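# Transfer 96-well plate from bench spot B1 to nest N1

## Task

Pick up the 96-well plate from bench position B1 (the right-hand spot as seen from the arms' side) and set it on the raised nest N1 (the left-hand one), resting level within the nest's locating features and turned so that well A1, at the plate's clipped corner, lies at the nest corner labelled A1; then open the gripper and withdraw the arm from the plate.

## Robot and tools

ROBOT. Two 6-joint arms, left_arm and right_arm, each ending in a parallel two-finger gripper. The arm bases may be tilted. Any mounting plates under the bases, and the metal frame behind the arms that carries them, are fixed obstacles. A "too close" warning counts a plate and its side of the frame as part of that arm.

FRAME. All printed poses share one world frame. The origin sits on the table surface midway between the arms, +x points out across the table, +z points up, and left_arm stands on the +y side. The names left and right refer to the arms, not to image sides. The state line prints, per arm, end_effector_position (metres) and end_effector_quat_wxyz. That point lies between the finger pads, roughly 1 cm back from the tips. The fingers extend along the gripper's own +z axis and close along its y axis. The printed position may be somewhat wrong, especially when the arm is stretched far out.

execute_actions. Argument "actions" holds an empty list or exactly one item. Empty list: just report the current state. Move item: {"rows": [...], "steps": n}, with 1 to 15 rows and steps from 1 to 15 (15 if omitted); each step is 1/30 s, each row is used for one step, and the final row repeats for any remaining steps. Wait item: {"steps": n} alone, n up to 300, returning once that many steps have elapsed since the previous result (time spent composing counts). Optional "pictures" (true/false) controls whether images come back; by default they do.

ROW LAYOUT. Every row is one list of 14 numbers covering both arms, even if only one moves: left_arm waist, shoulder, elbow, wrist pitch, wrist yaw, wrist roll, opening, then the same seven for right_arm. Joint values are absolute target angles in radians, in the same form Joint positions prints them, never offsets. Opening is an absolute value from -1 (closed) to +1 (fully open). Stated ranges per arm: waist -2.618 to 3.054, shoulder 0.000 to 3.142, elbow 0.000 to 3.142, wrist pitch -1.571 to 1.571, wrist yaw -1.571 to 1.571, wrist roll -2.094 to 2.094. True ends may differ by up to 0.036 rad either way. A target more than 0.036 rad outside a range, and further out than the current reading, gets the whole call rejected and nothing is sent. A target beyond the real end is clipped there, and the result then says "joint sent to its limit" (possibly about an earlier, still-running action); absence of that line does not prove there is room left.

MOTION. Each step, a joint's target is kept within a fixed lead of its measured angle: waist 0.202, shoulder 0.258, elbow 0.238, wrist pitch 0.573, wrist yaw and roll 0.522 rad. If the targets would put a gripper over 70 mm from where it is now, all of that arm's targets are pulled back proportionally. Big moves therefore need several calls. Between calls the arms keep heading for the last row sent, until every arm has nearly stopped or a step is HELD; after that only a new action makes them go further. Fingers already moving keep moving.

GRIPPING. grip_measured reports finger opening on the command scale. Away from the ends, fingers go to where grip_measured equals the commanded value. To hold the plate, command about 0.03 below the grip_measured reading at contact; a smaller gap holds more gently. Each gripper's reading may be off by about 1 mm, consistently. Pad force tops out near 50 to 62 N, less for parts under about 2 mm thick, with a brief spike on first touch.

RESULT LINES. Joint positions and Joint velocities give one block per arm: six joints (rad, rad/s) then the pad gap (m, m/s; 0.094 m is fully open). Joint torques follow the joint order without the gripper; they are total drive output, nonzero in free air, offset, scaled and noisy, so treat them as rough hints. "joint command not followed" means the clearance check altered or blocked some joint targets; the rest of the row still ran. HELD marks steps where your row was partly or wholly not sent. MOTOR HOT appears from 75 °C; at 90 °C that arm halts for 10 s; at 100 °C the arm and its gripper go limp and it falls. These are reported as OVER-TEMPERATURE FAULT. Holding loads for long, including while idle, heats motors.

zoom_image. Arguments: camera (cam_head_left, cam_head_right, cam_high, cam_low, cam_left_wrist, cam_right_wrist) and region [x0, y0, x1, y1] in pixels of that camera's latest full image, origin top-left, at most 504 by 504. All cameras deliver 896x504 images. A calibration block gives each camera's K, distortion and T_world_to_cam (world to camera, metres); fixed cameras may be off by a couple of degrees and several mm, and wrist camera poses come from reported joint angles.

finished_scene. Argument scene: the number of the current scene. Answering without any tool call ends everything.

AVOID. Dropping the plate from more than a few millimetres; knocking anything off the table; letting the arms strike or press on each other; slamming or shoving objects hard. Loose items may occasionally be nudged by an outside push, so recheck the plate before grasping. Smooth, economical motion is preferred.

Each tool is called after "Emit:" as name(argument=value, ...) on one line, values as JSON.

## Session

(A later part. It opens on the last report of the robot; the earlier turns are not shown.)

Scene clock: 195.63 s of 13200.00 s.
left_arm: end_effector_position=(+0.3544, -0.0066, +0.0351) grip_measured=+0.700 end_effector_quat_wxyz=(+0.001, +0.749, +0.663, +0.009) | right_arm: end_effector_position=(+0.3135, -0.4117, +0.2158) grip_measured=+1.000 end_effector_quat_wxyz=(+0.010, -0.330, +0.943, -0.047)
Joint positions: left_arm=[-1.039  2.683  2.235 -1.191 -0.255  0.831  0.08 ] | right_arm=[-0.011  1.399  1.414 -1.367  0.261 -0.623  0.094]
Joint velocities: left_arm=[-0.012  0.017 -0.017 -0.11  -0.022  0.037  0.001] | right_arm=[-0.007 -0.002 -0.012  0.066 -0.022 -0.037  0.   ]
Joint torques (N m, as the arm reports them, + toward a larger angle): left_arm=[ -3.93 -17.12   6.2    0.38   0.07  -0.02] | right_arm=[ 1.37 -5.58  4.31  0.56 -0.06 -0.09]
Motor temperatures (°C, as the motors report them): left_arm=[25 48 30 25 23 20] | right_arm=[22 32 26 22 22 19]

Emit:
execute_actions(actions=[{"rows":[[-1.04,2.66,2.245,-1.19,-0.25,0.828,0.67,0,1.4,1.4,-1.35,0.25,-0.63,1],[-1.04,2.645,2.24,-1.205,-0.25,0.828,0.67,0,1.4,1.4,-1.35,0.25,-0.63,1],[-1.04,2.625,2.23,-1.22,-0.25,0.828,0.67,0,1.4,1.4,-1.35,0.25,-0.63,1],[-1.04,2.6,2.22,-1.24,-0.25,0.828,0.67,0,1.4,1.4,-1.35,0.25,-0.63,1],[-1.04,2.575,2.21,-1.255,-0.25,0.828,0.67,0,1.4,1.4,-1.35,0.25,-0.63,1],[-1.04,2.55,2.2,-1.27,-0.25,0.828,0.67,0,1.4,1.4,-1.35,0.25,-0.63,1],[-1.04,2.525,2.19,-1.285,-0.25,0.828,0.67,0,1.4,1.4,-1.35,0.25,-0.63,1],[-1.04,2.5,2.18,-1.3,-0.25,0.828,0.67,0,1.4,1.4,-1.35,0.25,-0.63,1],[-1.04,2.475,2.17,-1.315,-0.25,0.828,0.67,0,1.4,1.4,-1.35,0.25,-0.63,1],[-1.04,2.45,2.16,-1.33,-0.25,0.828,0.67,0,1.4,1.4,-1.35,0.25,-0.63,1],[-1.04,2.425,2.15,-1.345,-0.25,0.828,0.67,0,1.4,1.4,-1.35,0.25,-0.63,1],[-1.04,2.4,2.14,-1.36,-0.25,0.828,0.67,0,1.4,1.4,-1.35,0.25,-0.63,1],[-1.04,2.375,2.13,-1.38,-0.25,0.828,0.67,0,1.4,1.4,-1.35,0.25,-0.63,1],[-1.04,2.35,2.125,-1.4,-0.25,0.828,0.67,0,1.4,1.4,-1.35,0.25,-0.63,1]],"steps":15}], pictures=false)

Emit:
execute_actions(actions=[{"steps":12}], pictures=false)

Emit:
execute_actions(actions=[{"rows":[[-1.02,2.32,2.09,-1.39,-0.25,0.84,0.67,0,1.4,1.4,-1.35,0.25,-0.63,1],[-1,2.29,2.06,-1.38,-0.25,0.85,0.67,0,1.4,1.4,-1.35,0.25,-0.63,1],[-0.98,2.26,2.03,-1.37,-0.25,0.86,0.67,0,1.4,1.4,-1.35,0.25,-0.63,1],[-0.96,2.23,2,-1.36,-0.25,0.87,0.67,0,1.4,1.4,-1.35,0.25,-0.63,1],[-0.94,2.2,1.97,-1.35,-0.25,0.88,0.67,0,1.4,1.4,-1.35,0.25,-0.63,1],[-0.92,2.17,1.94,-1.34,-0.25,0.89,0.67,0,1.4,1.4,-1.35,0.25,-0.63,1],[-0.9,2.14,1.91,-1.33,-0.25,0.9,0.67,0,1.4,1.4,-1.35,0.25,-0.63,1],[-0.88,2.11,1.88,-1.32,-0.25,0.91,0.67,0,1.4,1.4,-1.35,0.25,-0.63,1],[-0.86,2.08,1.85,-1.31,-0.25,0.92,0.67,0,1.4,1.4,-1.35,0.25,-0.63,1],[-0.84,2.06,1.82,-1.3,-0.25,0.93,0.67,0,1.4,1.4,-1.35,0.25,-0.63,1],[-0.82,2.04,1.79,-1.29,-0.25,0.94,0.67,0,1.4,1.4,-1.35,0.25,-0.63,1]],"steps":15}], pictures=false)

Emit:
execute_actions(actions=[{"rows":[[-0.8,2.02,1.76,-1.28,-0.25,0.95,0.67,0,1.4,1.4,-1.35,0.25,-0.63,1],[-0.78,2,1.73,-1.27,-0.25,0.96,0.67,0,1.4,1.4,-1.35,0.25,-0.63,1],[-0.76,1.98,1.7,-1.26,-0.25,0.97,0.67,0,1.4,1.4,-1.35,0.25,-0.63,1],[-0.74,1.96,1.67,-1.245,-0.25,0.98,0.67,0,1.4,1.4,-1.35,0.25,-0.63,1],[-0.72,1.94,1.64,-1.23,-0.25,0.99,0.67,0,1.4,1.4,-1.35,0.25,-0.63,1],[-0.7,1.92,1.61,-1.215,-0.25,1,0.67,0,1.4,1.4,-1.35,0.25,-0.63,1],[-0.68,1.9,1.58,-1.2,-0.25,1.01,0.67,0,1.4,1.4,-1.35,0.25,-0.63,1],[-0.66,1.88,1.55,-1.185,-0.25,1.02,0.67,0,1.4,1.4,-1.35,0.25,-0.63,1],[-0.64,1.86,1.52,-1.17,-0.25,1.03,0.67,0,1.4,1.4,-1.35,0.25,-0.63,1],[-0.62,1.84,1.49,-1.155,-0.25,1.04,0.67,0,1.4,1.4,-1.35,0.25,-0.63,1],[-0.59,1.82,1.45,-1.13,-0.25,1.045,0.67,0,1.4,1.4,-1.35,0.25,-0.63,1]],"steps":15}], pictures=false)

Emit:
execute_actions(actions=[{"steps":25}])

Scene clock: 222.07 s of 13200.00 s.
left_arm: end_effector_position=(+0.3542, +0.0340, +0.1445) grip_measured=+0.700 end_effector_quat_wxyz=(+0.032, +0.743, +0.668, +0.009) | right_arm: end_effector_position=(+0.3135, -0.4117, +0.2158) grip_measured=+1.000 end_effector_quat_wxyz=(+0.010, -0.330, +0.943, -0.047)
Joint positions: left_arm=[-1.039  2.389  2.147 -1.333 -0.255  0.831  0.08 ] | right_arm=[-0.011  1.399  1.414 -1.367  0.261 -0.623  0.094]
Joint velocities: left_arm=[-0.012 -0.745 -0.032 -0.432  0.022  0.007  0.   ] | right_arm=[-0.007  0.002  0.007  0.022 -0.007  0.022  0.   ]
Joint torques (N m, as the arm reports them, + toward a larger angle): left_arm=[ -3.61 -14.38   3.96   0.4    0.06  -0.03] | right_arm=[ 1.36 -5.55  4.35  0.56 -0.07 -0.09]
Motor temperatures (°C, as the motors report them): left_arm=[25 51 30 25 23 20] | right_arm=[22 31 26 22 22 19]
Steps of this call (steps 1 to 15: the robot went on to your last target; steps 16 to 90: nothing new was sent; then 22.93 s passed at rest; steps 91 to 105: all 15 steps of this action). Readings (joint positions):
91: left_arm=[-1.039 2.683 2.235 -1.191 -0.255 0.831] | right_arm=[-0.011 1.399 1.414 -1.367 0.261 -0.623]
92: left_arm=[-1.039 2.683 2.235 -1.191 -0.255 0.831] | right_arm=[-0.011 1.399 1.414 -1.367 0.261 -0.623]
94: left_arm=[-1.039 2.675 2.232 -1.196 -0.255 0.831] | right_arm=[-0.011 1.399 1.414 -1.367 0.261 -0.623]
98: left_arm=[-1.039 2.599 2.192 -1.237 -0.255 0.831] | right_arm=[-0.011 1.399 1.414 -1.367 0.261 -0.623]
105: the state above

Scene clock: 222.47 s of 13200.00 s.
left_arm: end_effector_position=(+0.3470, +0.0475, +0.1582) grip_measured=+0.700 end_effector_quat_wxyz=(+0.019, +0.746, +0.666, +0.009) | right_arm: end_effector_position=(+0.3135, -0.4117, +0.2158) grip_measured=+1.000 end_effector_quat_wxyz=(+0.010, -0.330, +0.943, -0.047)
Joint positions: left_arm=[-1.039  2.347  2.133 -1.386 -0.255  0.831  0.08 ] | right_arm=[-0.011  1.399  1.414 -1.367  0.261 -0.623  0.094]
Joint velocities: left_arm=[ 0.012  0.012 -0.032 -0.037 -0.022 -0.037 -0.001] | right_arm=[-0.017  0.007  0.002  0.066 -0.007  0.037  0.   ]
Joint torques (N m, as the arm reports them, + toward a larger angle): left_arm=[ -3.54 -14.24   4.84   0.29   0.06  -0.02] | right_arm=[ 1.38 -5.61  4.48  0.57 -0.04 -0.07]
Motor temperatures (°C, as the motors report them): left_arm=[25 51 30 25 23 20] | right_arm=[22 31 26 22 22 19]
Steps of this call (steps 1 to 12: the robot went on to your last target). Readings (joint positions):
1: left_arm=[-1.039 2.368 2.147 -1.346 -0.255 0.831] | right_arm=[-0.011 1.399 1.414 -1.367 0.261 -0.623]
2: left_arm=[-1.039 2.351 2.147 -1.355 -0.255 0.831] | right_arm=[-0.011 1.399 1.414 -1.367 0.261 -0.623]
4: left_arm=[-1.039 2.336 2.147 -1.367 -0.255 0.831] | right_arm=[-0.011 1.399 1.414 -1.367 0.261 -0.623]
8: left_arm=[-1.039 2.341 2.138 -1.379 -0.255 0.831] | right_arm=[-0.011 1.399 1.414 -1.367 0.261 -0.623]
12: the state above

Scene clock: 222.97 s of 13200.00 s.
left_arm: end_effector_position=(+0.3729, +0.1765, +0.1714) grip_measured=+0.700 end_effector_quat_wxyz=(+0.008, +0.688, +0.726, +0.011) | right_arm: end_effector_position=(+0.3135, -0.4117, +0.2158) grip_measured=+1.000 end_effector_quat_wxyz=(+0.010, -0.330, +0.943, -0.047)
Joint positions: left_arm=[-0.79   2.044  1.812 -1.326 -0.265  0.918  0.08 ] | right_arm=[-0.011  1.399  1.414 -1.367  0.261 -0.623  0.094]
Joint velocities: left_arm=[ 0.042 -0.125 -0.012  0.007 -0.139  0.022 -0.   ] | right_arm=[-0.002 -0.002  0.007 -0.022 -0.051  0.007  0.   ]
Joint torques (N m, as the arm reports them, + toward a larger angle): left_arm=[ -5.91 -11.83   3.78   0.52   0.22   0.14] | right_arm=[ 1.29 -5.59  4.36  0.56 -0.06 -0.09]
Motor temperatures (°C, as the motors report them): left_arm=[25 51 30 25 23 20] | right_arm=[22 31 26 22 22 19]
Steps of this call (steps 1 to 15: all 15 steps of this action). Readings (joint positions):
1: left_arm=[-1.037 2.346 2.126 -1.384 -0.255 0.832] | right_arm=[-0.011 1.399 1.414 -1.367 0.261 -0.623]
2: left_arm=[-1.034 2.339 2.110 -1.379 -0.255 0.834] | right_arm=[-0.011 1.399 1.414 -1.367 0.261 -0.623]
4: left_arm=[-1.016 2.310 2.053 -1.371 -0.253 0.842] | right_arm=[-0.011 1.399 1.414 -1.367 0.261 -0.623]
8: left_arm=[-0.930 2.208 1.926 -1.355 -0.252 0.871] | right_arm=[-0.011 1.399 1.414 -1.367 0.261 -0.623]
15: the state above

Scene clock: 223.47 s of 13200.00 s.
left_arm: end_effector_position=(+0.3519, +0.2717, +0.1351) grip_measured=+0.700 end_effector_quat_wxyz=(-0.021, +0.649, +0.761, +0.005) | right_arm: end_effector_position=(+0.3135, -0.4117, +0.2158) grip_measured=+1.000 end_effector_quat_wxyz=(+0.010, -0.330, +0.943, -0.047)
Joint positions: left_arm=[-0.57   1.843  1.461 -1.181 -0.264  1.024  0.08 ] | right_arm=[-0.011  1.399  1.414 -1.367  0.261 -0.623  0.094]
Joint velocities: left_arm=[ 0.056 -0.085 -0.022  0.168 -0.007  0.051 -0.001] | right_arm=[-0.007  0.007 -0.017  0.081  0.007 -0.037  0.   ]
Joint torques (N m, as the arm reports them, + toward a larger angle): left_arm=[ -4.55 -11.94   4.45   0.48   0.21   0.09] | right_arm=[ 1.37 -5.66  4.31  0.56 -0.06 -0.09]
Motor temperatures (°C, as the motors report them): left_arm=[25 50 30 25 23 20] | right_arm=[22 31 26 22 22 19]
Steps of this call (steps 1 to 15: all 15 steps of this action). Readings (joint positions):
1: left_arm=[-0.788 2.038 1.806 -1.317 -0.265 0.922] | right_arm=[-0.011 1.399 1.414 -1.367 0.261 -0.623]
2: left_arm=[-0.788 2.030 1.789 -1.303 -0.265 0.928] | right_arm=[-0.011 1.399 1.414 -1.367 0.261 -0.623]
4: left_arm=[-0.780 2.008 1.734 -1.280 -0.261 0.942] | right_arm=[-0.011 1.399 1.414 -1.367 0.261 -0.623]
8: left_arm=[-0.709 1.947 1.603 -1.241 -0.257 0.977] | right_arm=[-0.011 1.399 1.414 -1.367 0.261 -0.623]
15: the state above

Scene clock: 224.30 s of 13200.00 s.
left_arm: end_effector_position=(+0.3600, +0.2655, +0.1360) grip_measured=+0.700 end_effector_quat_wxyz=(-0.002, +0.654, +0.756, +0.011) | right_arm: end_effector_position=(+0.3135, -0.4117, +0.2158) grip_measured=+1.000 end_effector_quat_wxyz=(+0.010, -0.330, +0.943, -0.047)
Joint positions: left_arm=[-0.579  1.841  1.46  -1.141 -0.264  1.039  0.08 ] | right_arm=[-0.011  1.399  1.414 -1.367  0.261 -0.623  0.094]
Joint velocities: left_arm=[ 0.012  0.012  0.007 -0.037 -0.037  0.007  0.   ] | right_arm=[ 0.002 -0.007 -0.002  0.007 -0.037 -0.007  0.   ]
Joint torques (N m, as the arm reports them, + toward a larger angle): left_arm=[ -3.4  -12.33   4.51   0.41   0.17   0.08] | right_arm=[ 1.44 -5.68  4.37  0.56 -0.08 -0.09]
Motor temperatures (°C, as the motors report them): left_arm=[25 50 30 25 23 20] | right_arm=[22 31 26 22 22 19]
Steps of this call (steps 1 to 25: the robot went on to your last target). Readings (joint positions):
1: left_arm=[-0.569 1.842 1.460 -1.175 -0.264 1.027] | right_arm=[-0.011 1.399 1.414 -1.367 0.261 -0.623]
2: left_arm=[-0.572 1.841 1.460 -1.168 -0.264 1.029] | right_arm=[-0.011 1.399 1.414 -1.367 0.261 -0.623]
4: left_arm=[-0.576 1.841 1.460 -1.157 -0.264 1.032] | right_arm=[-0.011 1.399 1.414 -1.367 0.261 -0.623]
8: left_arm=[-0.579 1.841 1.460 -1.147 -0.264 1.036] | right_arm=[-0.011 1.399 1.414 -1.367 0.261 -0.623]
25: the state above
camera_calibration (this result's frames):
cam_left_wrist: T_world_to_cam=[[-0.999908, 0.0135856, 0.000361247, 0.357836], [0.0112086, 0.809345, 0.587226, -0.258575], [0.00768545, 0.587176, -0.809423, 0.0409089], [0, 0, 0, 1]] pos_world=[0.360387, 0.180394, 0.184825]
cam_right_wrist: T_world_to_cam=[[0.569841, -0.816108, 0.0961718, -0.537202], [-0.643365, -0.370263, 0.670065, -0.0810885], [-0.511236, -0.443704, -0.736046, 0.249877], [0, 0, 0, 1]] pos_world=[0.381697, -0.357568, 0.28992]

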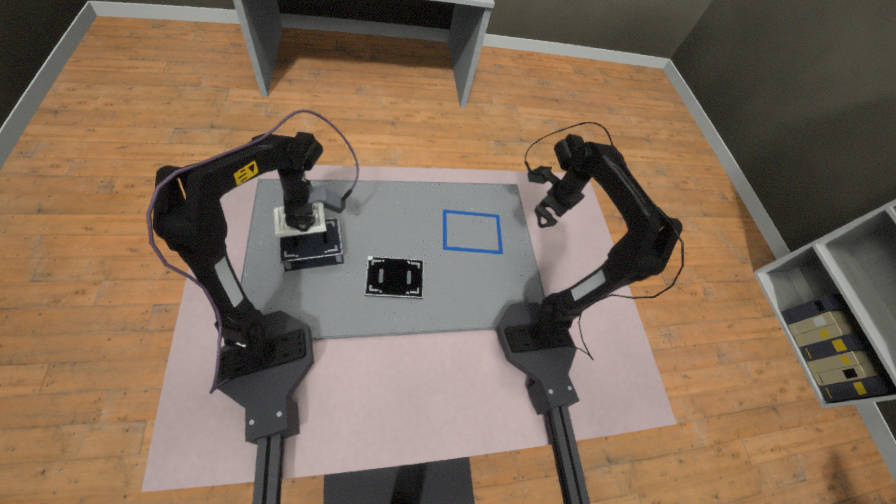

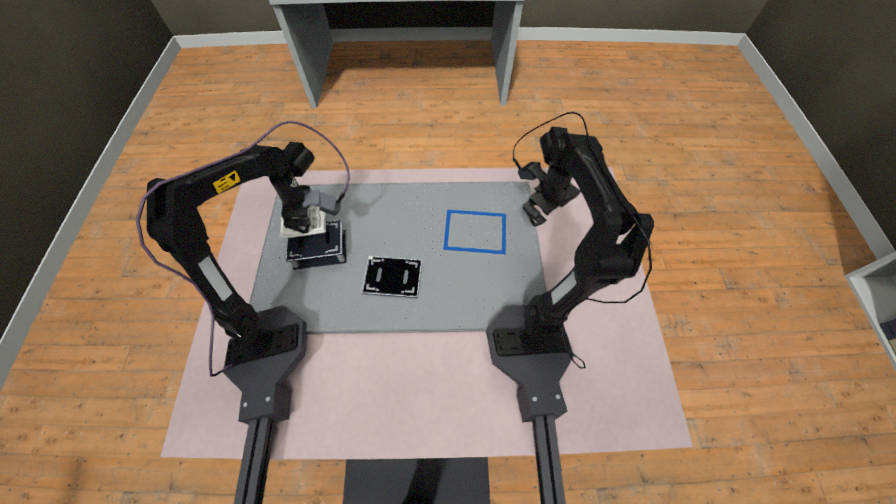

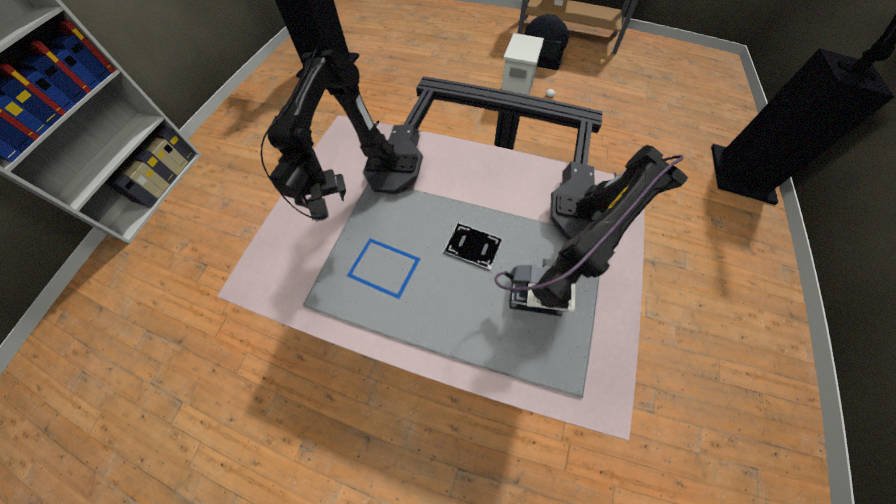

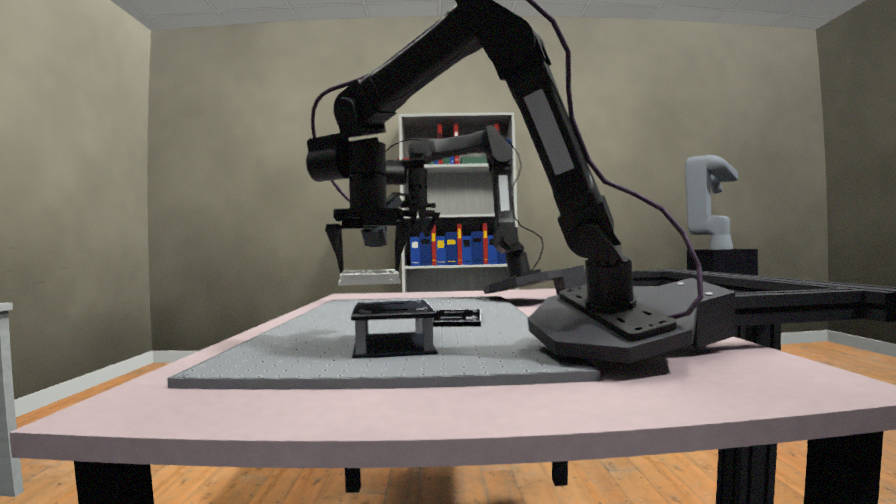

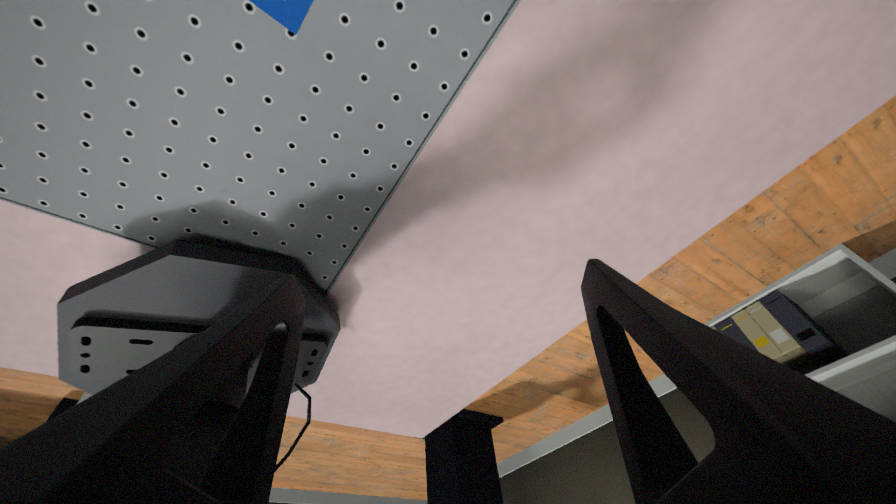

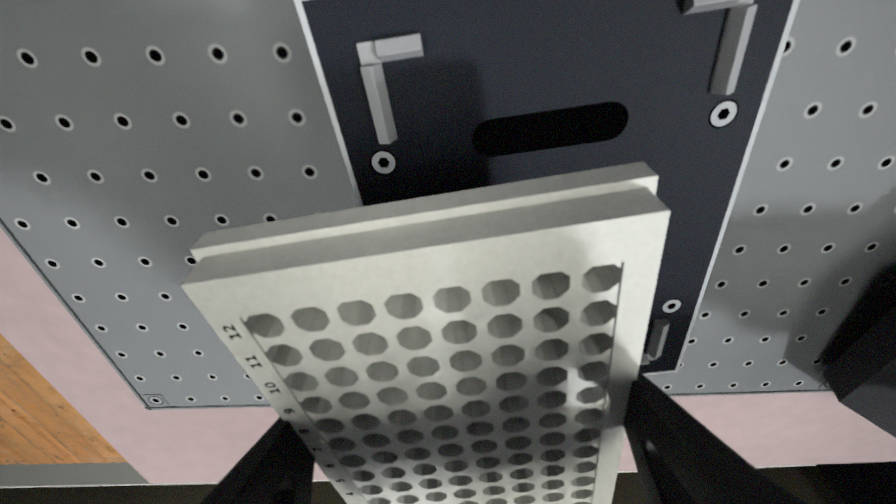

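Emit:
execute_actions(actions=[{"rows":[[-0.6,1.815,1.43,-1.11,-0.25,1.035,0.67,0,1.4,1.4,-1.35,0.25,-0.63,1],[-0.61,1.81,1.41,-1.095,-0.25,1.03,0.67,0,1.4,1.4,-1.35,0.25,-0.63,1],[-0.62,1.805,1.39,-1.08,-0.25,1.025,0.67,0,1.4,1.4,-1.35,0.25,-0.63,1],[-0.63,1.8,1.37,-1.065,-0.25,1.02,0.67,0,1.4,1.4,-1.35,0.25,-0.63,1],[-0.64,1.795,1.35,-1.05,-0.25,1.015,0.67,0,1.4,1.4,-1.35,0.25,-0.63,1],[-0.64,1.79,1.33,-1.035,-0.25,1.015,0.67,0,1.4,1.4,-1.35,0.25,-0.63,1],[-0.64,1.785,1.31,-1.02,-0.25,1.015,0.67,0,1.4,1.4,-1.35,0.25,-0.63,1],[-0.64,1.78,1.29,-1.005,-0.25,1.015,0.67,0,1.4,1.4,-1.35,0.25,-0.63,1],[-0.64,1.78,1.27,-1,-0.25,1.015,0.67,0,1.4,1.4,-1.35,0.25,-0.63,1]],"steps":15}], pictures=false)

Emit:
execute_actions(actions=[{"steps":15}])

Scene clock: 242.43 s of 13200.00 s.
left_arm: end_effector_position=(+0.3250, +0.2509, +0.1064) grip_measured=+0.700 end_effector_quat_wxyz=(-0.015, +0.673, +0.740, +0.005) | right_arm: end_effector_position=(+0.3135, -0.4117, +0.2158) grip_measured=+1.000 end_effector_quat_wxyz=(+0.010, -0.330, +0.943, -0.047)
Joint positions: left_arm=[-0.635  1.809  1.273 -1.031 -0.261  1.023  0.08 ] | right_arm=[-0.011  1.399  1.414 -1.367  0.261 -0.623  0.094]
Joint velocities: left_arm=[ 0.002 -0.007  0.007  0.154  0.022  0.007  0.   ] | right_arm=[-0.017 -0.002  0.007 -0.007 -0.051 -0.022  0.   ]
Joint torques (N m, as the arm reports them, + toward a larger angle): left_arm=[ -2.65 -12.21   4.69   0.33   0.12  -0.03] | right_arm=[ 1.35 -5.72  4.42  0.56 -0.07 -0.08]
Motor temperatures (°C, as the motors report them): left_arm=[25 46 29 25 23 20] | right_arm=[22 31 26 22 22 19]
Steps of this call (steps 1 to 15: the robot went on to your last target; steps 16 to 90: nothing new was sent; then 14.63 s passed at rest; steps 91 to 105: all 15 steps of this action). Readings (joint positions):
91: left_arm=[-0.579 1.840 1.457 -1.137 -0.264 1.039] | right_arm=[-0.011 1.399 1.414 -1.367 0.261 -0.623]
92: left_arm=[-0.582 1.838 1.448 -1.128 -0.264 1.038] | right_arm=[-0.011 1.399 1.414 -1.367 0.261 -0.623]
94: left_arm=[-0.594 1.829 1.417 -1.107 -0.264 1.034] | right_arm=[-0.011 1.399 1.414 -1.367 0.261 -0.623]
98: left_arm=[-0.630 1.813 1.334 -1.064 -0.263 1.027] | right_arm=[-0.011 1.399 1.414 -1.367 0.261 -0.623]
105: the state above

Scene clock: 242.93 s of 13200.00 s.
left_arm: end_effector_position=(+0.3291, +0.2489, +0.1064) grip_measured=+0.700 end_effector_quat_wxyz=(-0.006, +0.670, +0.742, +0.007) | right_arm: end_effector_position=(+0.3135, -0.4117, +0.2158) grip_measured=+1.000 end_effector_quat_wxyz=(+0.010, -0.330, +0.943, -0.047)
Joint positions: left_arm=[-0.635  1.809  1.273 -1.012 -0.261  1.021  0.08 ] | right_arm=[-0.011  1.399  1.414 -1.367  0.261 -0.623  0.094]
Joint velocities: left_arm=[-0.012 -0.012 -0.007 -0.037  0.037  0.007 -0.   ] | right_arm=[ 0.017 -0.002 -0.002 -0.022 -0.037 -0.007  0.   ]
Joint torques (N m, as the arm reports them, + toward a larger angle): left_arm=[ -2.73 -12.25   4.83   0.35   0.12  -0.05] | right_arm=[ 1.31 -5.71  4.45  0.55 -0.05 -0.07]
Motor temperatures (°C, as the motors report them): left_arm=[25 46 29 25 23 20] | right_arm=[22 31 26 22 22 19]
Steps of this call (steps 1 to 15: the robot went on to your last target). Readings (joint positions):
1: left_arm=[-0.635 1.809 1.273 -1.026 -0.261 1.022] | right_arm=[-0.011 1.399 1.414 -1.367 0.261 -0.623]
2: left_arm=[-0.635 1.809 1.273 -1.023 -0.261 1.022] | right_arm=[-0.011 1.399 1.414 -1.367 0.261 -0.623]
4: left_arm=[-0.635 1.809 1.273 -1.018 -0.261 1.022] | right_arm=[-0.011 1.399 1.414 -1.367 0.261 -0.623]
8: left_arm=[-0.635 1.809 1.273 -1.014 -0.261 1.021] | right_arm=[-0.011 1.399 1.414 -1.367 0.261 -0.623]
15: the state above
camera_calibration (this result's frames):
cam_left_wrist: T_world_to_cam=[[-0.998315, 0.0568129, 0.0118034, 0.314724], [0.052922, 0.808043, 0.586741, -0.240699], [0.0237968, 0.586377, -0.809689, 0.0218995], [0, 0, 0, 1]] pos_world=[0.326411, 0.163774, 0.155245]
cam_right_wrist: T_world_to_cam=[[0.569841, -0.816108, 0.0961718, -0.537202], [-0.643365, -0.370263, 0.670065, -0.0810885], [-0.511236, -0.443704, -0.736046, 0.249877], [0, 0, 0, 1]] pos_world=[0.381697, -0.357568, 0.28992]

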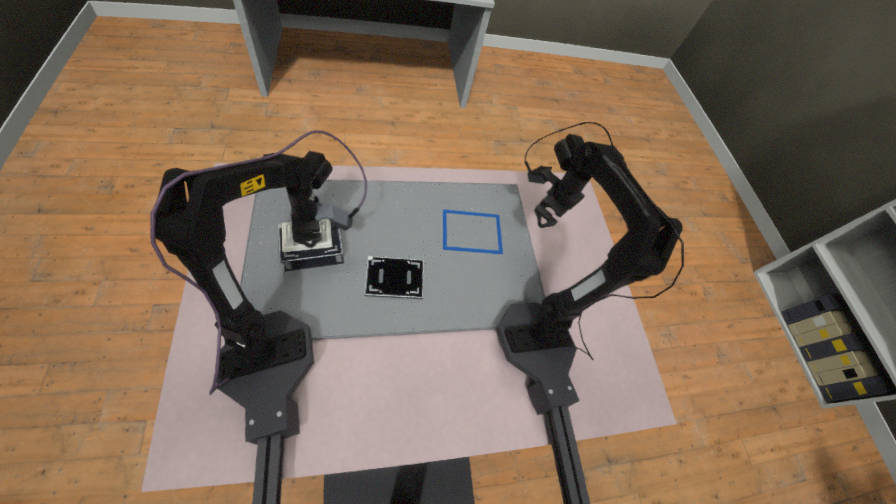

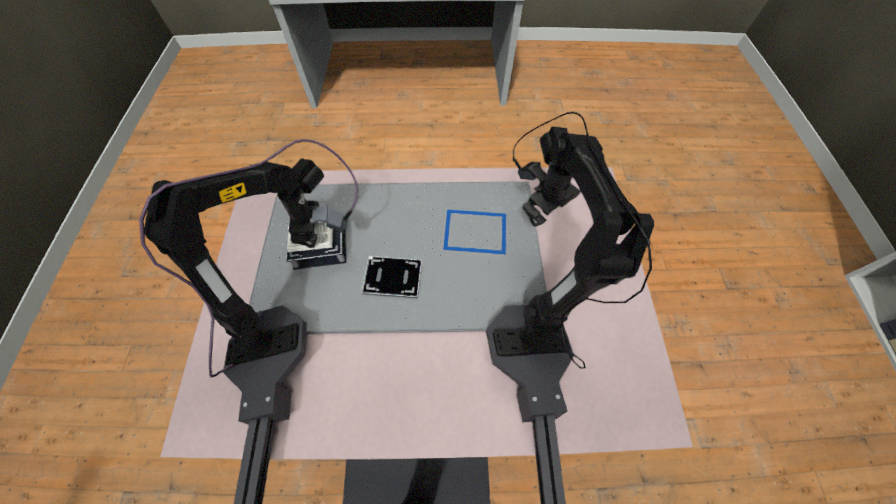

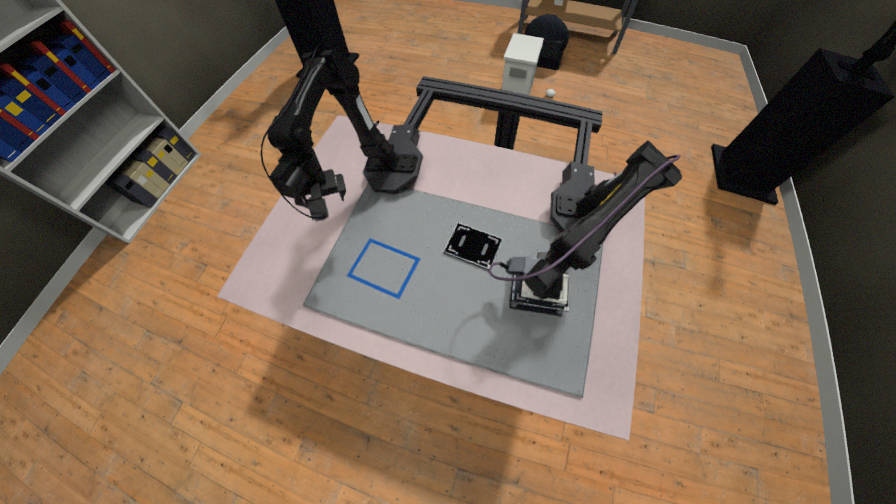

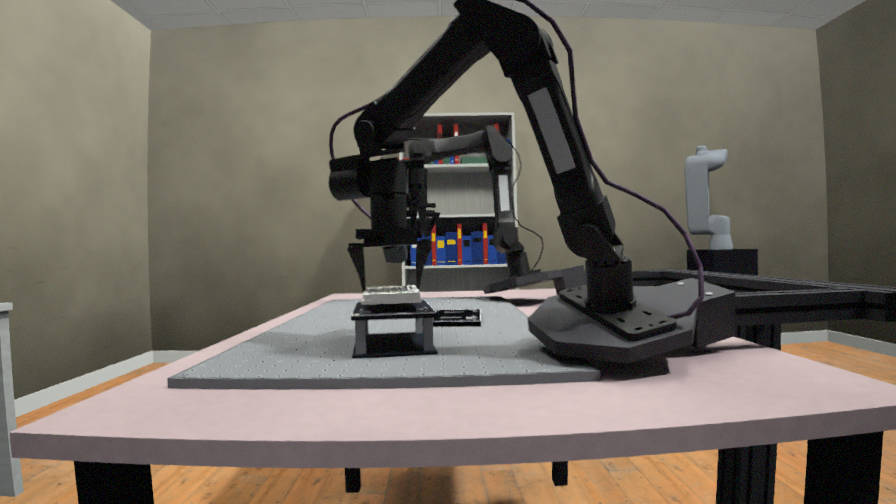

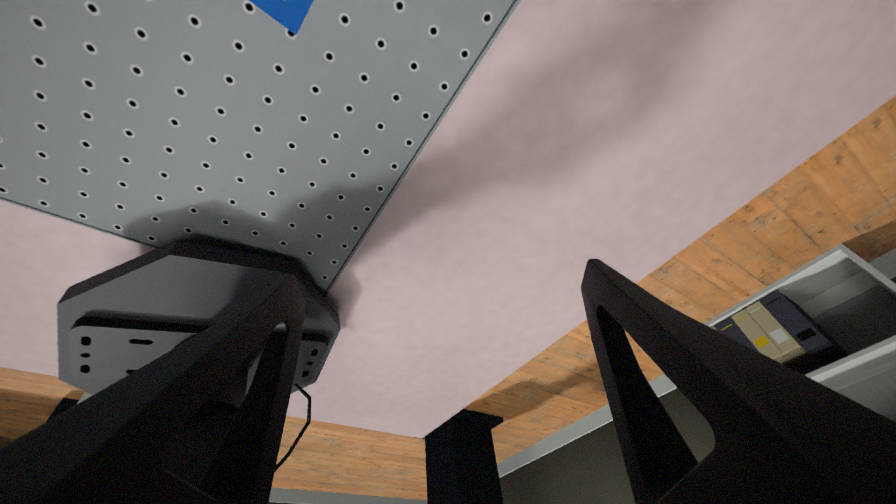

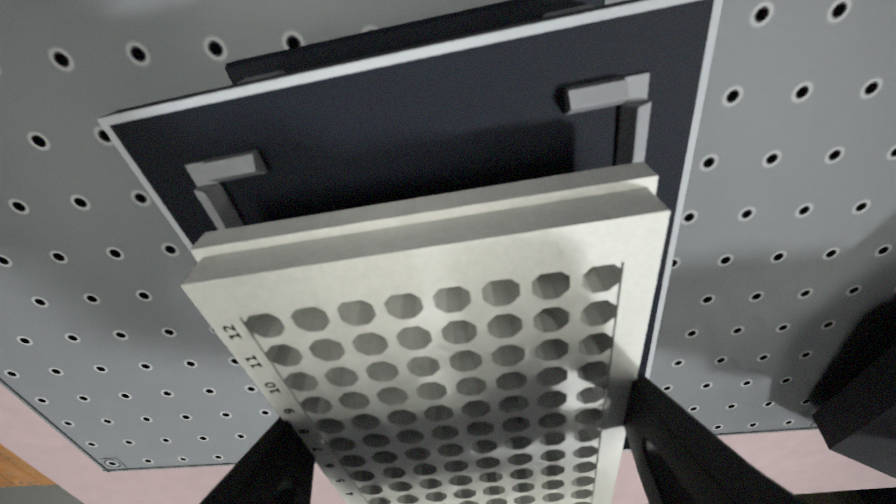

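Emit:
execute_actions(actions=[{"rows":[[-0.648,1.81,1.27,-0.99,-0.25,1,0.67,0,1.4,1.4,-1.35,0.25,-0.63,1],[-0.652,1.82,1.27,-0.985,-0.25,0.99,0.67,0,1.4,1.4,-1.35,0.25,-0.63,1],[-0.652,1.826,1.27,-0.982,-0.25,0.978,0.67,0,1.4,1.4,-1.35,0.25,-0.63,1]],"steps":15}], pictures=false)

Emit:
execute_actions(actions=[{"steps":10}])

Scene clock: 255.70 s of 13200.00 s.
left_arm: end_effector_position=(+0.3326, +0.2457, +0.1067) grip_measured=+0.700 end_effector_quat_wxyz=(+0.003, +0.657, +0.754, +0.010) | right_arm: end_effector_position=(+0.3135, -0.4117, +0.2158) grip_measured=+1.000 end_effector_quat_wxyz=(+0.010, -0.330, +0.943, -0.047)
Joint positions: left_arm=[-0.64   1.809  1.273 -0.994 -0.261  0.986  0.08 ] | right_arm=[-0.011  1.399  1.414 -1.367  0.261 -0.623  0.094]
Joint velocities: left_arm=[ 0.012  0.002 -0.007  0.051 -0.022 -0.037 -0.   ] | right_arm=[-0.007 -0.012 -0.007 -0.007 -0.022  0.066  0.   ]
Joint torques (N m, as the arm reports them, + toward a larger angle): left_arm=[-3.33 -8.34  4.83  0.43  0.12 -0.07] | right_arm=[ 1.43 -5.71  4.41  0.56 -0.09 -0.09]
Motor temperatures (°C, as the motors report them): left_arm=[24 45 29 25 23 20] | right_arm=[22 31 26 22 22 19]
Steps of this call (steps 1 to 15: the robot went on to your last target; steps 16 to 90: nothing new was sent; then 9.27 s passed at rest; steps 91 to 105: all 15 steps of this action). Readings (joint positions):
91: left_arm=[-0.635 1.809 1.273 -1.011 -0.261 1.019] | right_arm=[-0.011 1.399 1.414 -1.367 0.261 -0.623]
92: left_arm=[-0.636 1.809 1.273 -1.009 -0.261 1.014] | right_arm=[-0.011 1.399 1.414 -1.367 0.261 -0.623]
94: left_arm=[-0.637 1.809 1.273 -1.004 -0.261 1.004] | right_arm=[-0.011 1.399 1.414 -1.367 0.261 -0.623]
98: left_arm=[-0.639 1.809 1.273 -0.997 -0.261 0.992] | right_arm=[-0.011 1.399 1.414 -1.367 0.261 -0.623]
105: the state above

Scene clock: 256.03 s of 13200.00 s.
left_arm: end_effector_position=(+0.3327, +0.2457, +0.1067) grip_measured=+0.700 end_effector_quat_wxyz=(+0.003, +0.657, +0.754, +0.010) | right_arm: end_effector_position=(+0.3135, -0.4117, +0.2158) grip_measured=+1.000 end_effector_quat_wxyz=(+0.010, -0.330, +0.943, -0.047)
Joint positions: left_arm=[-0.64   1.809  1.273 -0.994 -0.261  0.985  0.08 ] | right_arm=[-0.011  1.399  1.414 -1.367  0.261 -0.623  0.094]
Joint velocities: left_arm=[-0.002 -0.007  0.032 -0.037 -0.007  0.11  -0.001] | right_arm=[-0.007  0.007  0.007 -0.022  0.022 -0.007  0.   ]
Joint torques (N m, as the arm reports them, + toward a larger angle): left_arm=[-3.39 -8.33  4.85  0.44  0.13 -0.04] | right_arm=[ 1.37 -5.66  4.39  0.55 -0.06 -0.07]
Motor temperatures (°C, as the motors report them): left_arm=[24 45 29 25 23 20] | right_arm=[22 31 26 22 22 19]
Steps of this call (steps 1 to 10: the robot went on to your last target). Readings (joint positions):
1: left_arm=[-0.640 1.809 1.273 -0.994 -0.261 0.986] | right_arm=[-0.011 1.399 1.414 -1.367 0.261 -0.623]
2: left_arm=[-0.640 1.809 1.273 -0.994 -0.261 0.985] | right_arm=[-0.011 1.399 1.414 -1.367 0.261 -0.623]
4: left_arm=[-0.640 1.809 1.273 -0.994 -0.261 0.985] | right_arm=[-0.011 1.399 1.414 -1.367 0.261 -0.623]
8: left_arm=[-0.640 1.809 1.273 -0.994 -0.261 0.985] | right_arm=[-0.011 1.399 1.414 -1.367 0.261 -0.623]
10: the state above
camera_calibration (this result's frames):
cam_left_wrist: T_world_to_cam=[[-0.999777, 0.0203704, -0.00557552, 0.3297], [0.0133518, 0.814181, 0.580458, -0.226182], [0.0163637, 0.580254, -0.814271, 0.0284227], [0, 0, 0, 1]] pos_world=[0.332182, 0.160944, 0.156271]
cam_right_wrist: T_world_to_cam=[[0.569841, -0.816108, 0.0961718, -0.537202], [-0.643365, -0.370263, 0.670065, -0.0810885], [-0.511236, -0.443704, -0.736046, 0.249877], [0, 0, 0, 1]] pos_world=[0.381697, -0.357568, 0.28992]

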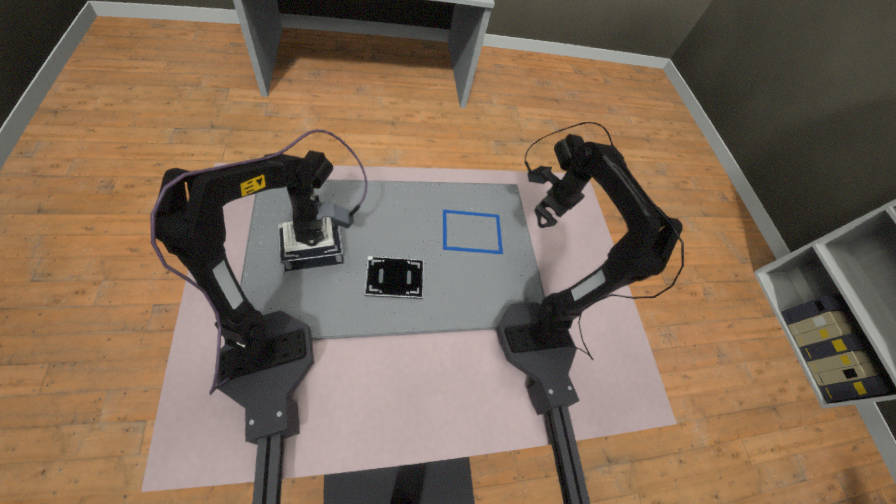

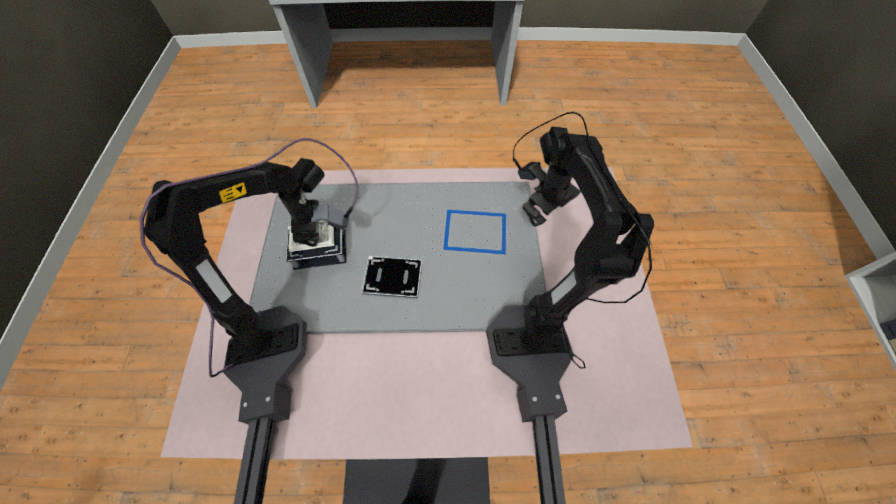

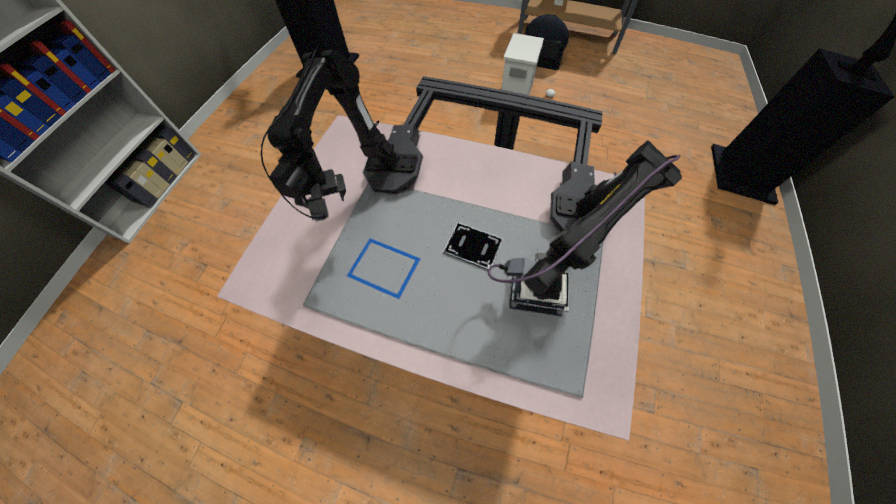

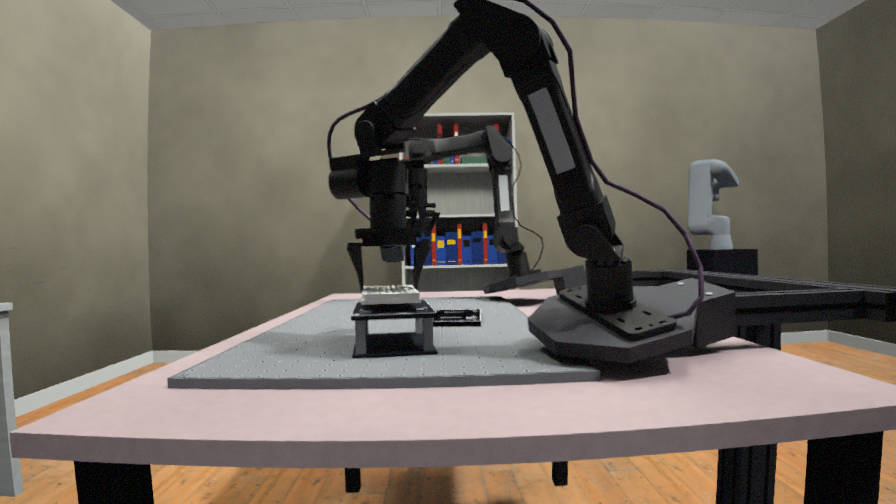

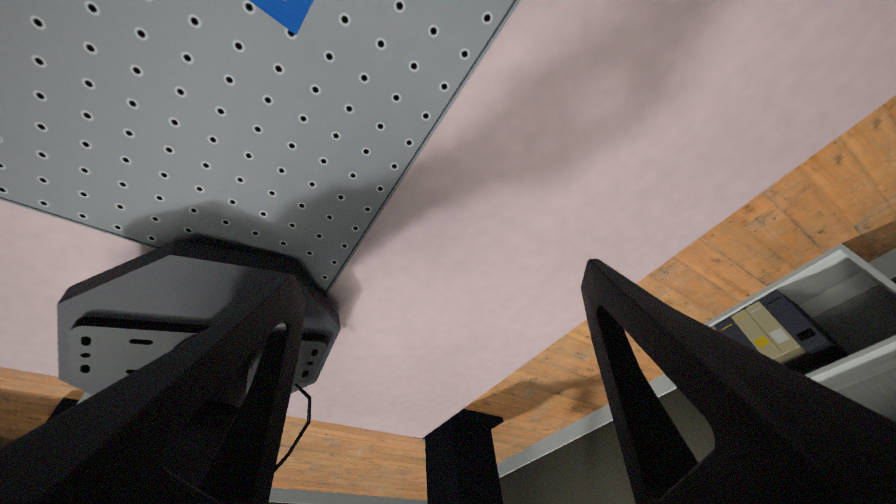

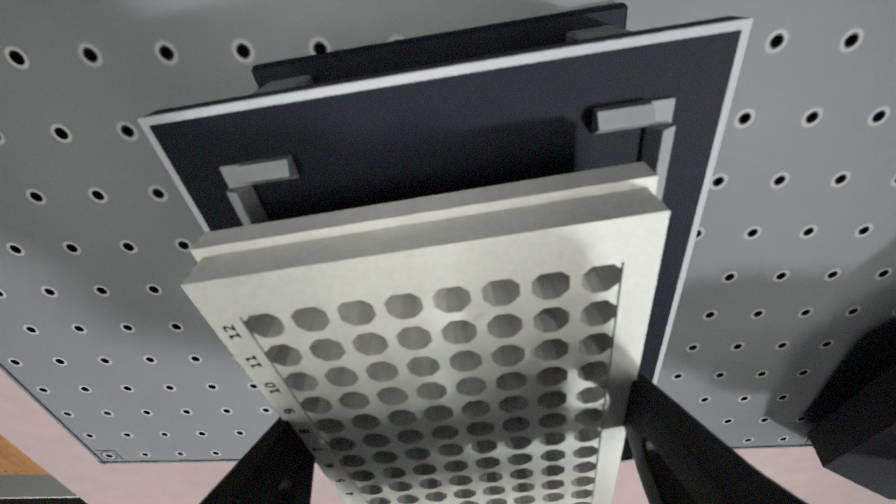

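Emit:
execute_actions(actions=[{"rows":[[-0.66,1.838,1.27,-0.99,-0.25,0.985,0.67,0,1.4,1.4,-1.35,0.25,-0.63,1]],"steps":15}])

Scene clock: 259.87 s of 13200.00 s.
left_arm: end_effector_position=(+0.3296, +0.2422, +0.1002) grip_measured=+0.700 end_effector_quat_wxyz=(-0.007, +0.662, +0.750, +0.007) | right_arm: end_effector_position=(+0.3135, -0.4117, +0.2158) grip_measured=+1.000 end_effector_quat_wxyz=(+0.010, -0.330, +0.943, -0.047)
Joint positions: left_arm=[-0.648  1.832  1.273 -0.994 -0.261  0.984  0.08 ] | right_arm=[-0.011  1.399  1.414 -1.367  0.261 -0.623  0.094]
Joint velocities: left_arm=[-0.012  0.007 -0.012 -0.051 -0.037 -0.007 -0.   ] | right_arm=[-0.012  0.012 -0.012 -0.037  0.007 -0.007  0.   ]
Joint torques (N m, as the arm reports them, + toward a larger angle): left_arm=[-3.36 -9.56  4.76  0.32  0.13  0.02] | right_arm=[ 1.41 -5.67  4.31  0.57 -0.06 -0.09]
Motor temperatures (°C, as the motors report them): left_arm=[24 44 29 25 23 20] | right_arm=[22 31 26 22 22 19]
Steps of this call (steps 1 to 15: the robot went on to your last target; steps 16 to 90: nothing new was sent; then 0.33 s passed at rest; steps 91 to 105: all 15 steps of this action). Readings (joint positions):
91: left_arm=[-0.640 1.810 1.273 -0.994 -0.261 0.984] | right_arm=[-0.011 1.399 1.414 -1.367 0.261 -0.623]
92: left_arm=[-0.642 1.814 1.273 -0.994 -0.261 0.984] | right_arm=[-0.011 1.399 1.414 -1.367 0.261 -0.623]
94: left_arm=[-0.645 1.823 1.273 -0.994 -0.261 0.984] | right_arm=[-0.011 1.399 1.414 -1.367 0.261 -0.623]
98: left_arm=[-0.648 1.832 1.273 -0.994 -0.261 0.984] | right_arm=[-0.011 1.399 1.414 -1.367 0.261 -0.623]
105: the state above
camera_calibration (this result's frames):
cam_left_wrist: T_world_to_cam=[[-0.999344, 0.0337178, 0.013214, 0.321418], [0.0350497, 0.808711, 0.587161, -0.226035], [0.00911151, 0.587239, -0.809362, 0.0254444], [0, 0, 0, 1]] pos_world=[0.328898, 0.157018, 0.149066]
cam_right_wrist: T_world_to_cam=[[0.569841, -0.816108, 0.0961718, -0.537202], [-0.643365, -0.370263, 0.670065, -0.0810885], [-0.511236, -0.443704, -0.736046, 0.249877], [0, 0, 0, 1]] pos_world=[0.381697, -0.357568, 0.28992]

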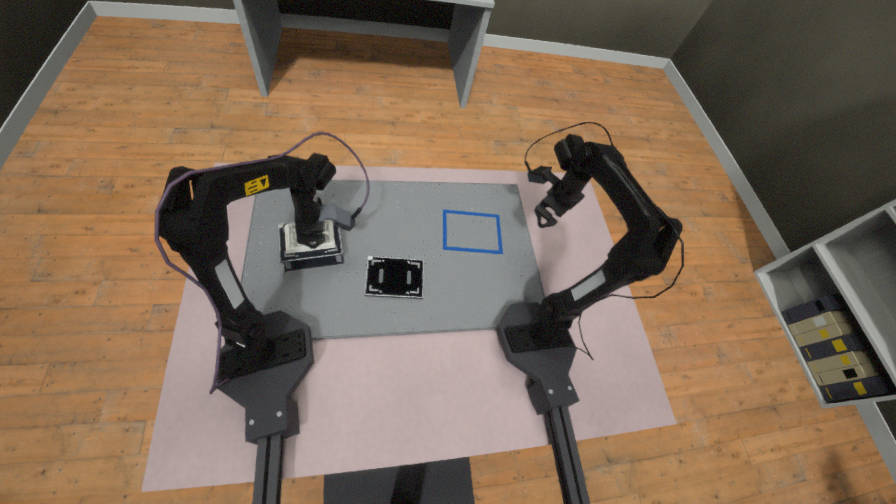

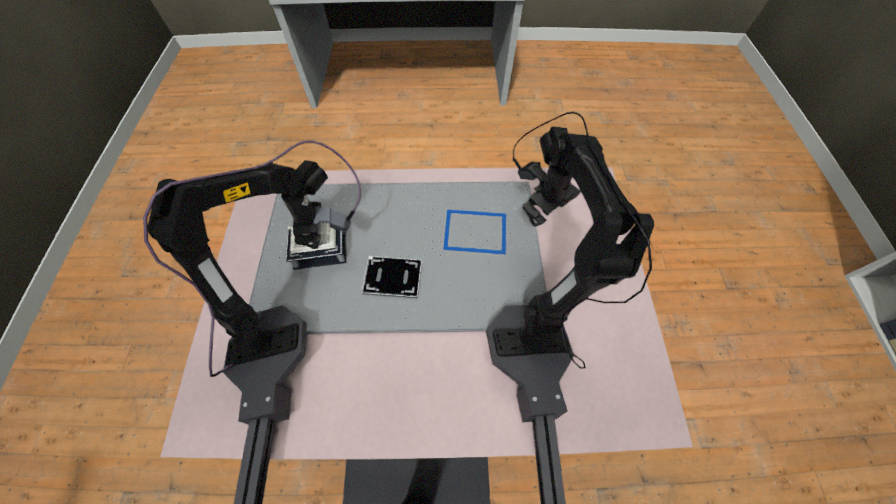

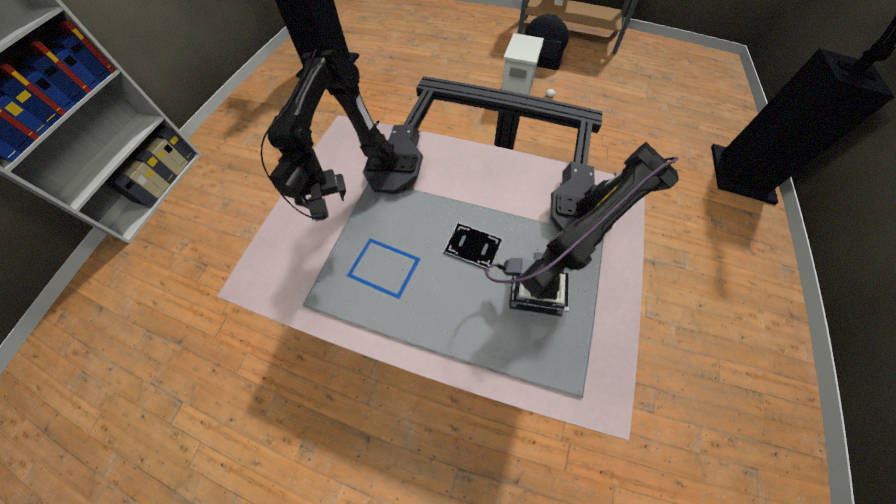

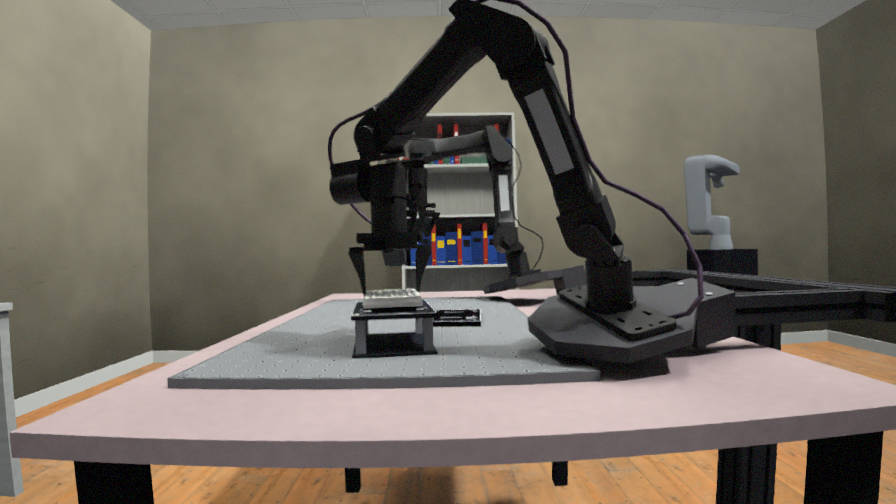

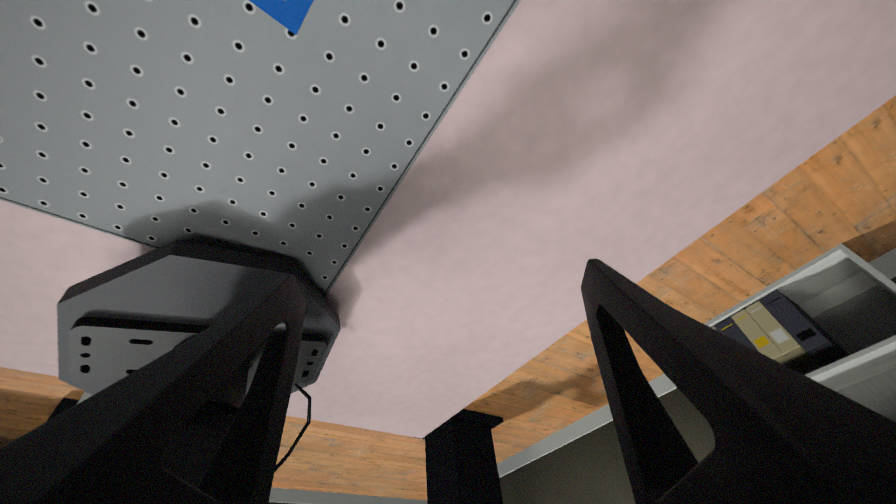

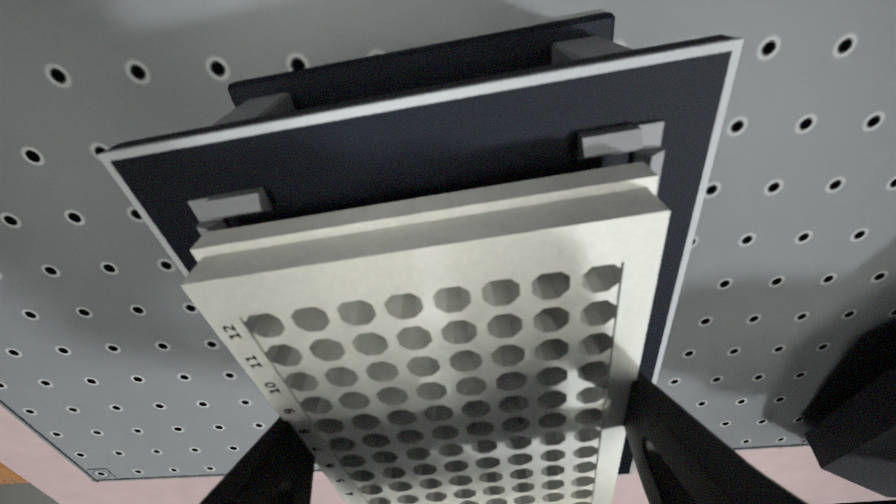

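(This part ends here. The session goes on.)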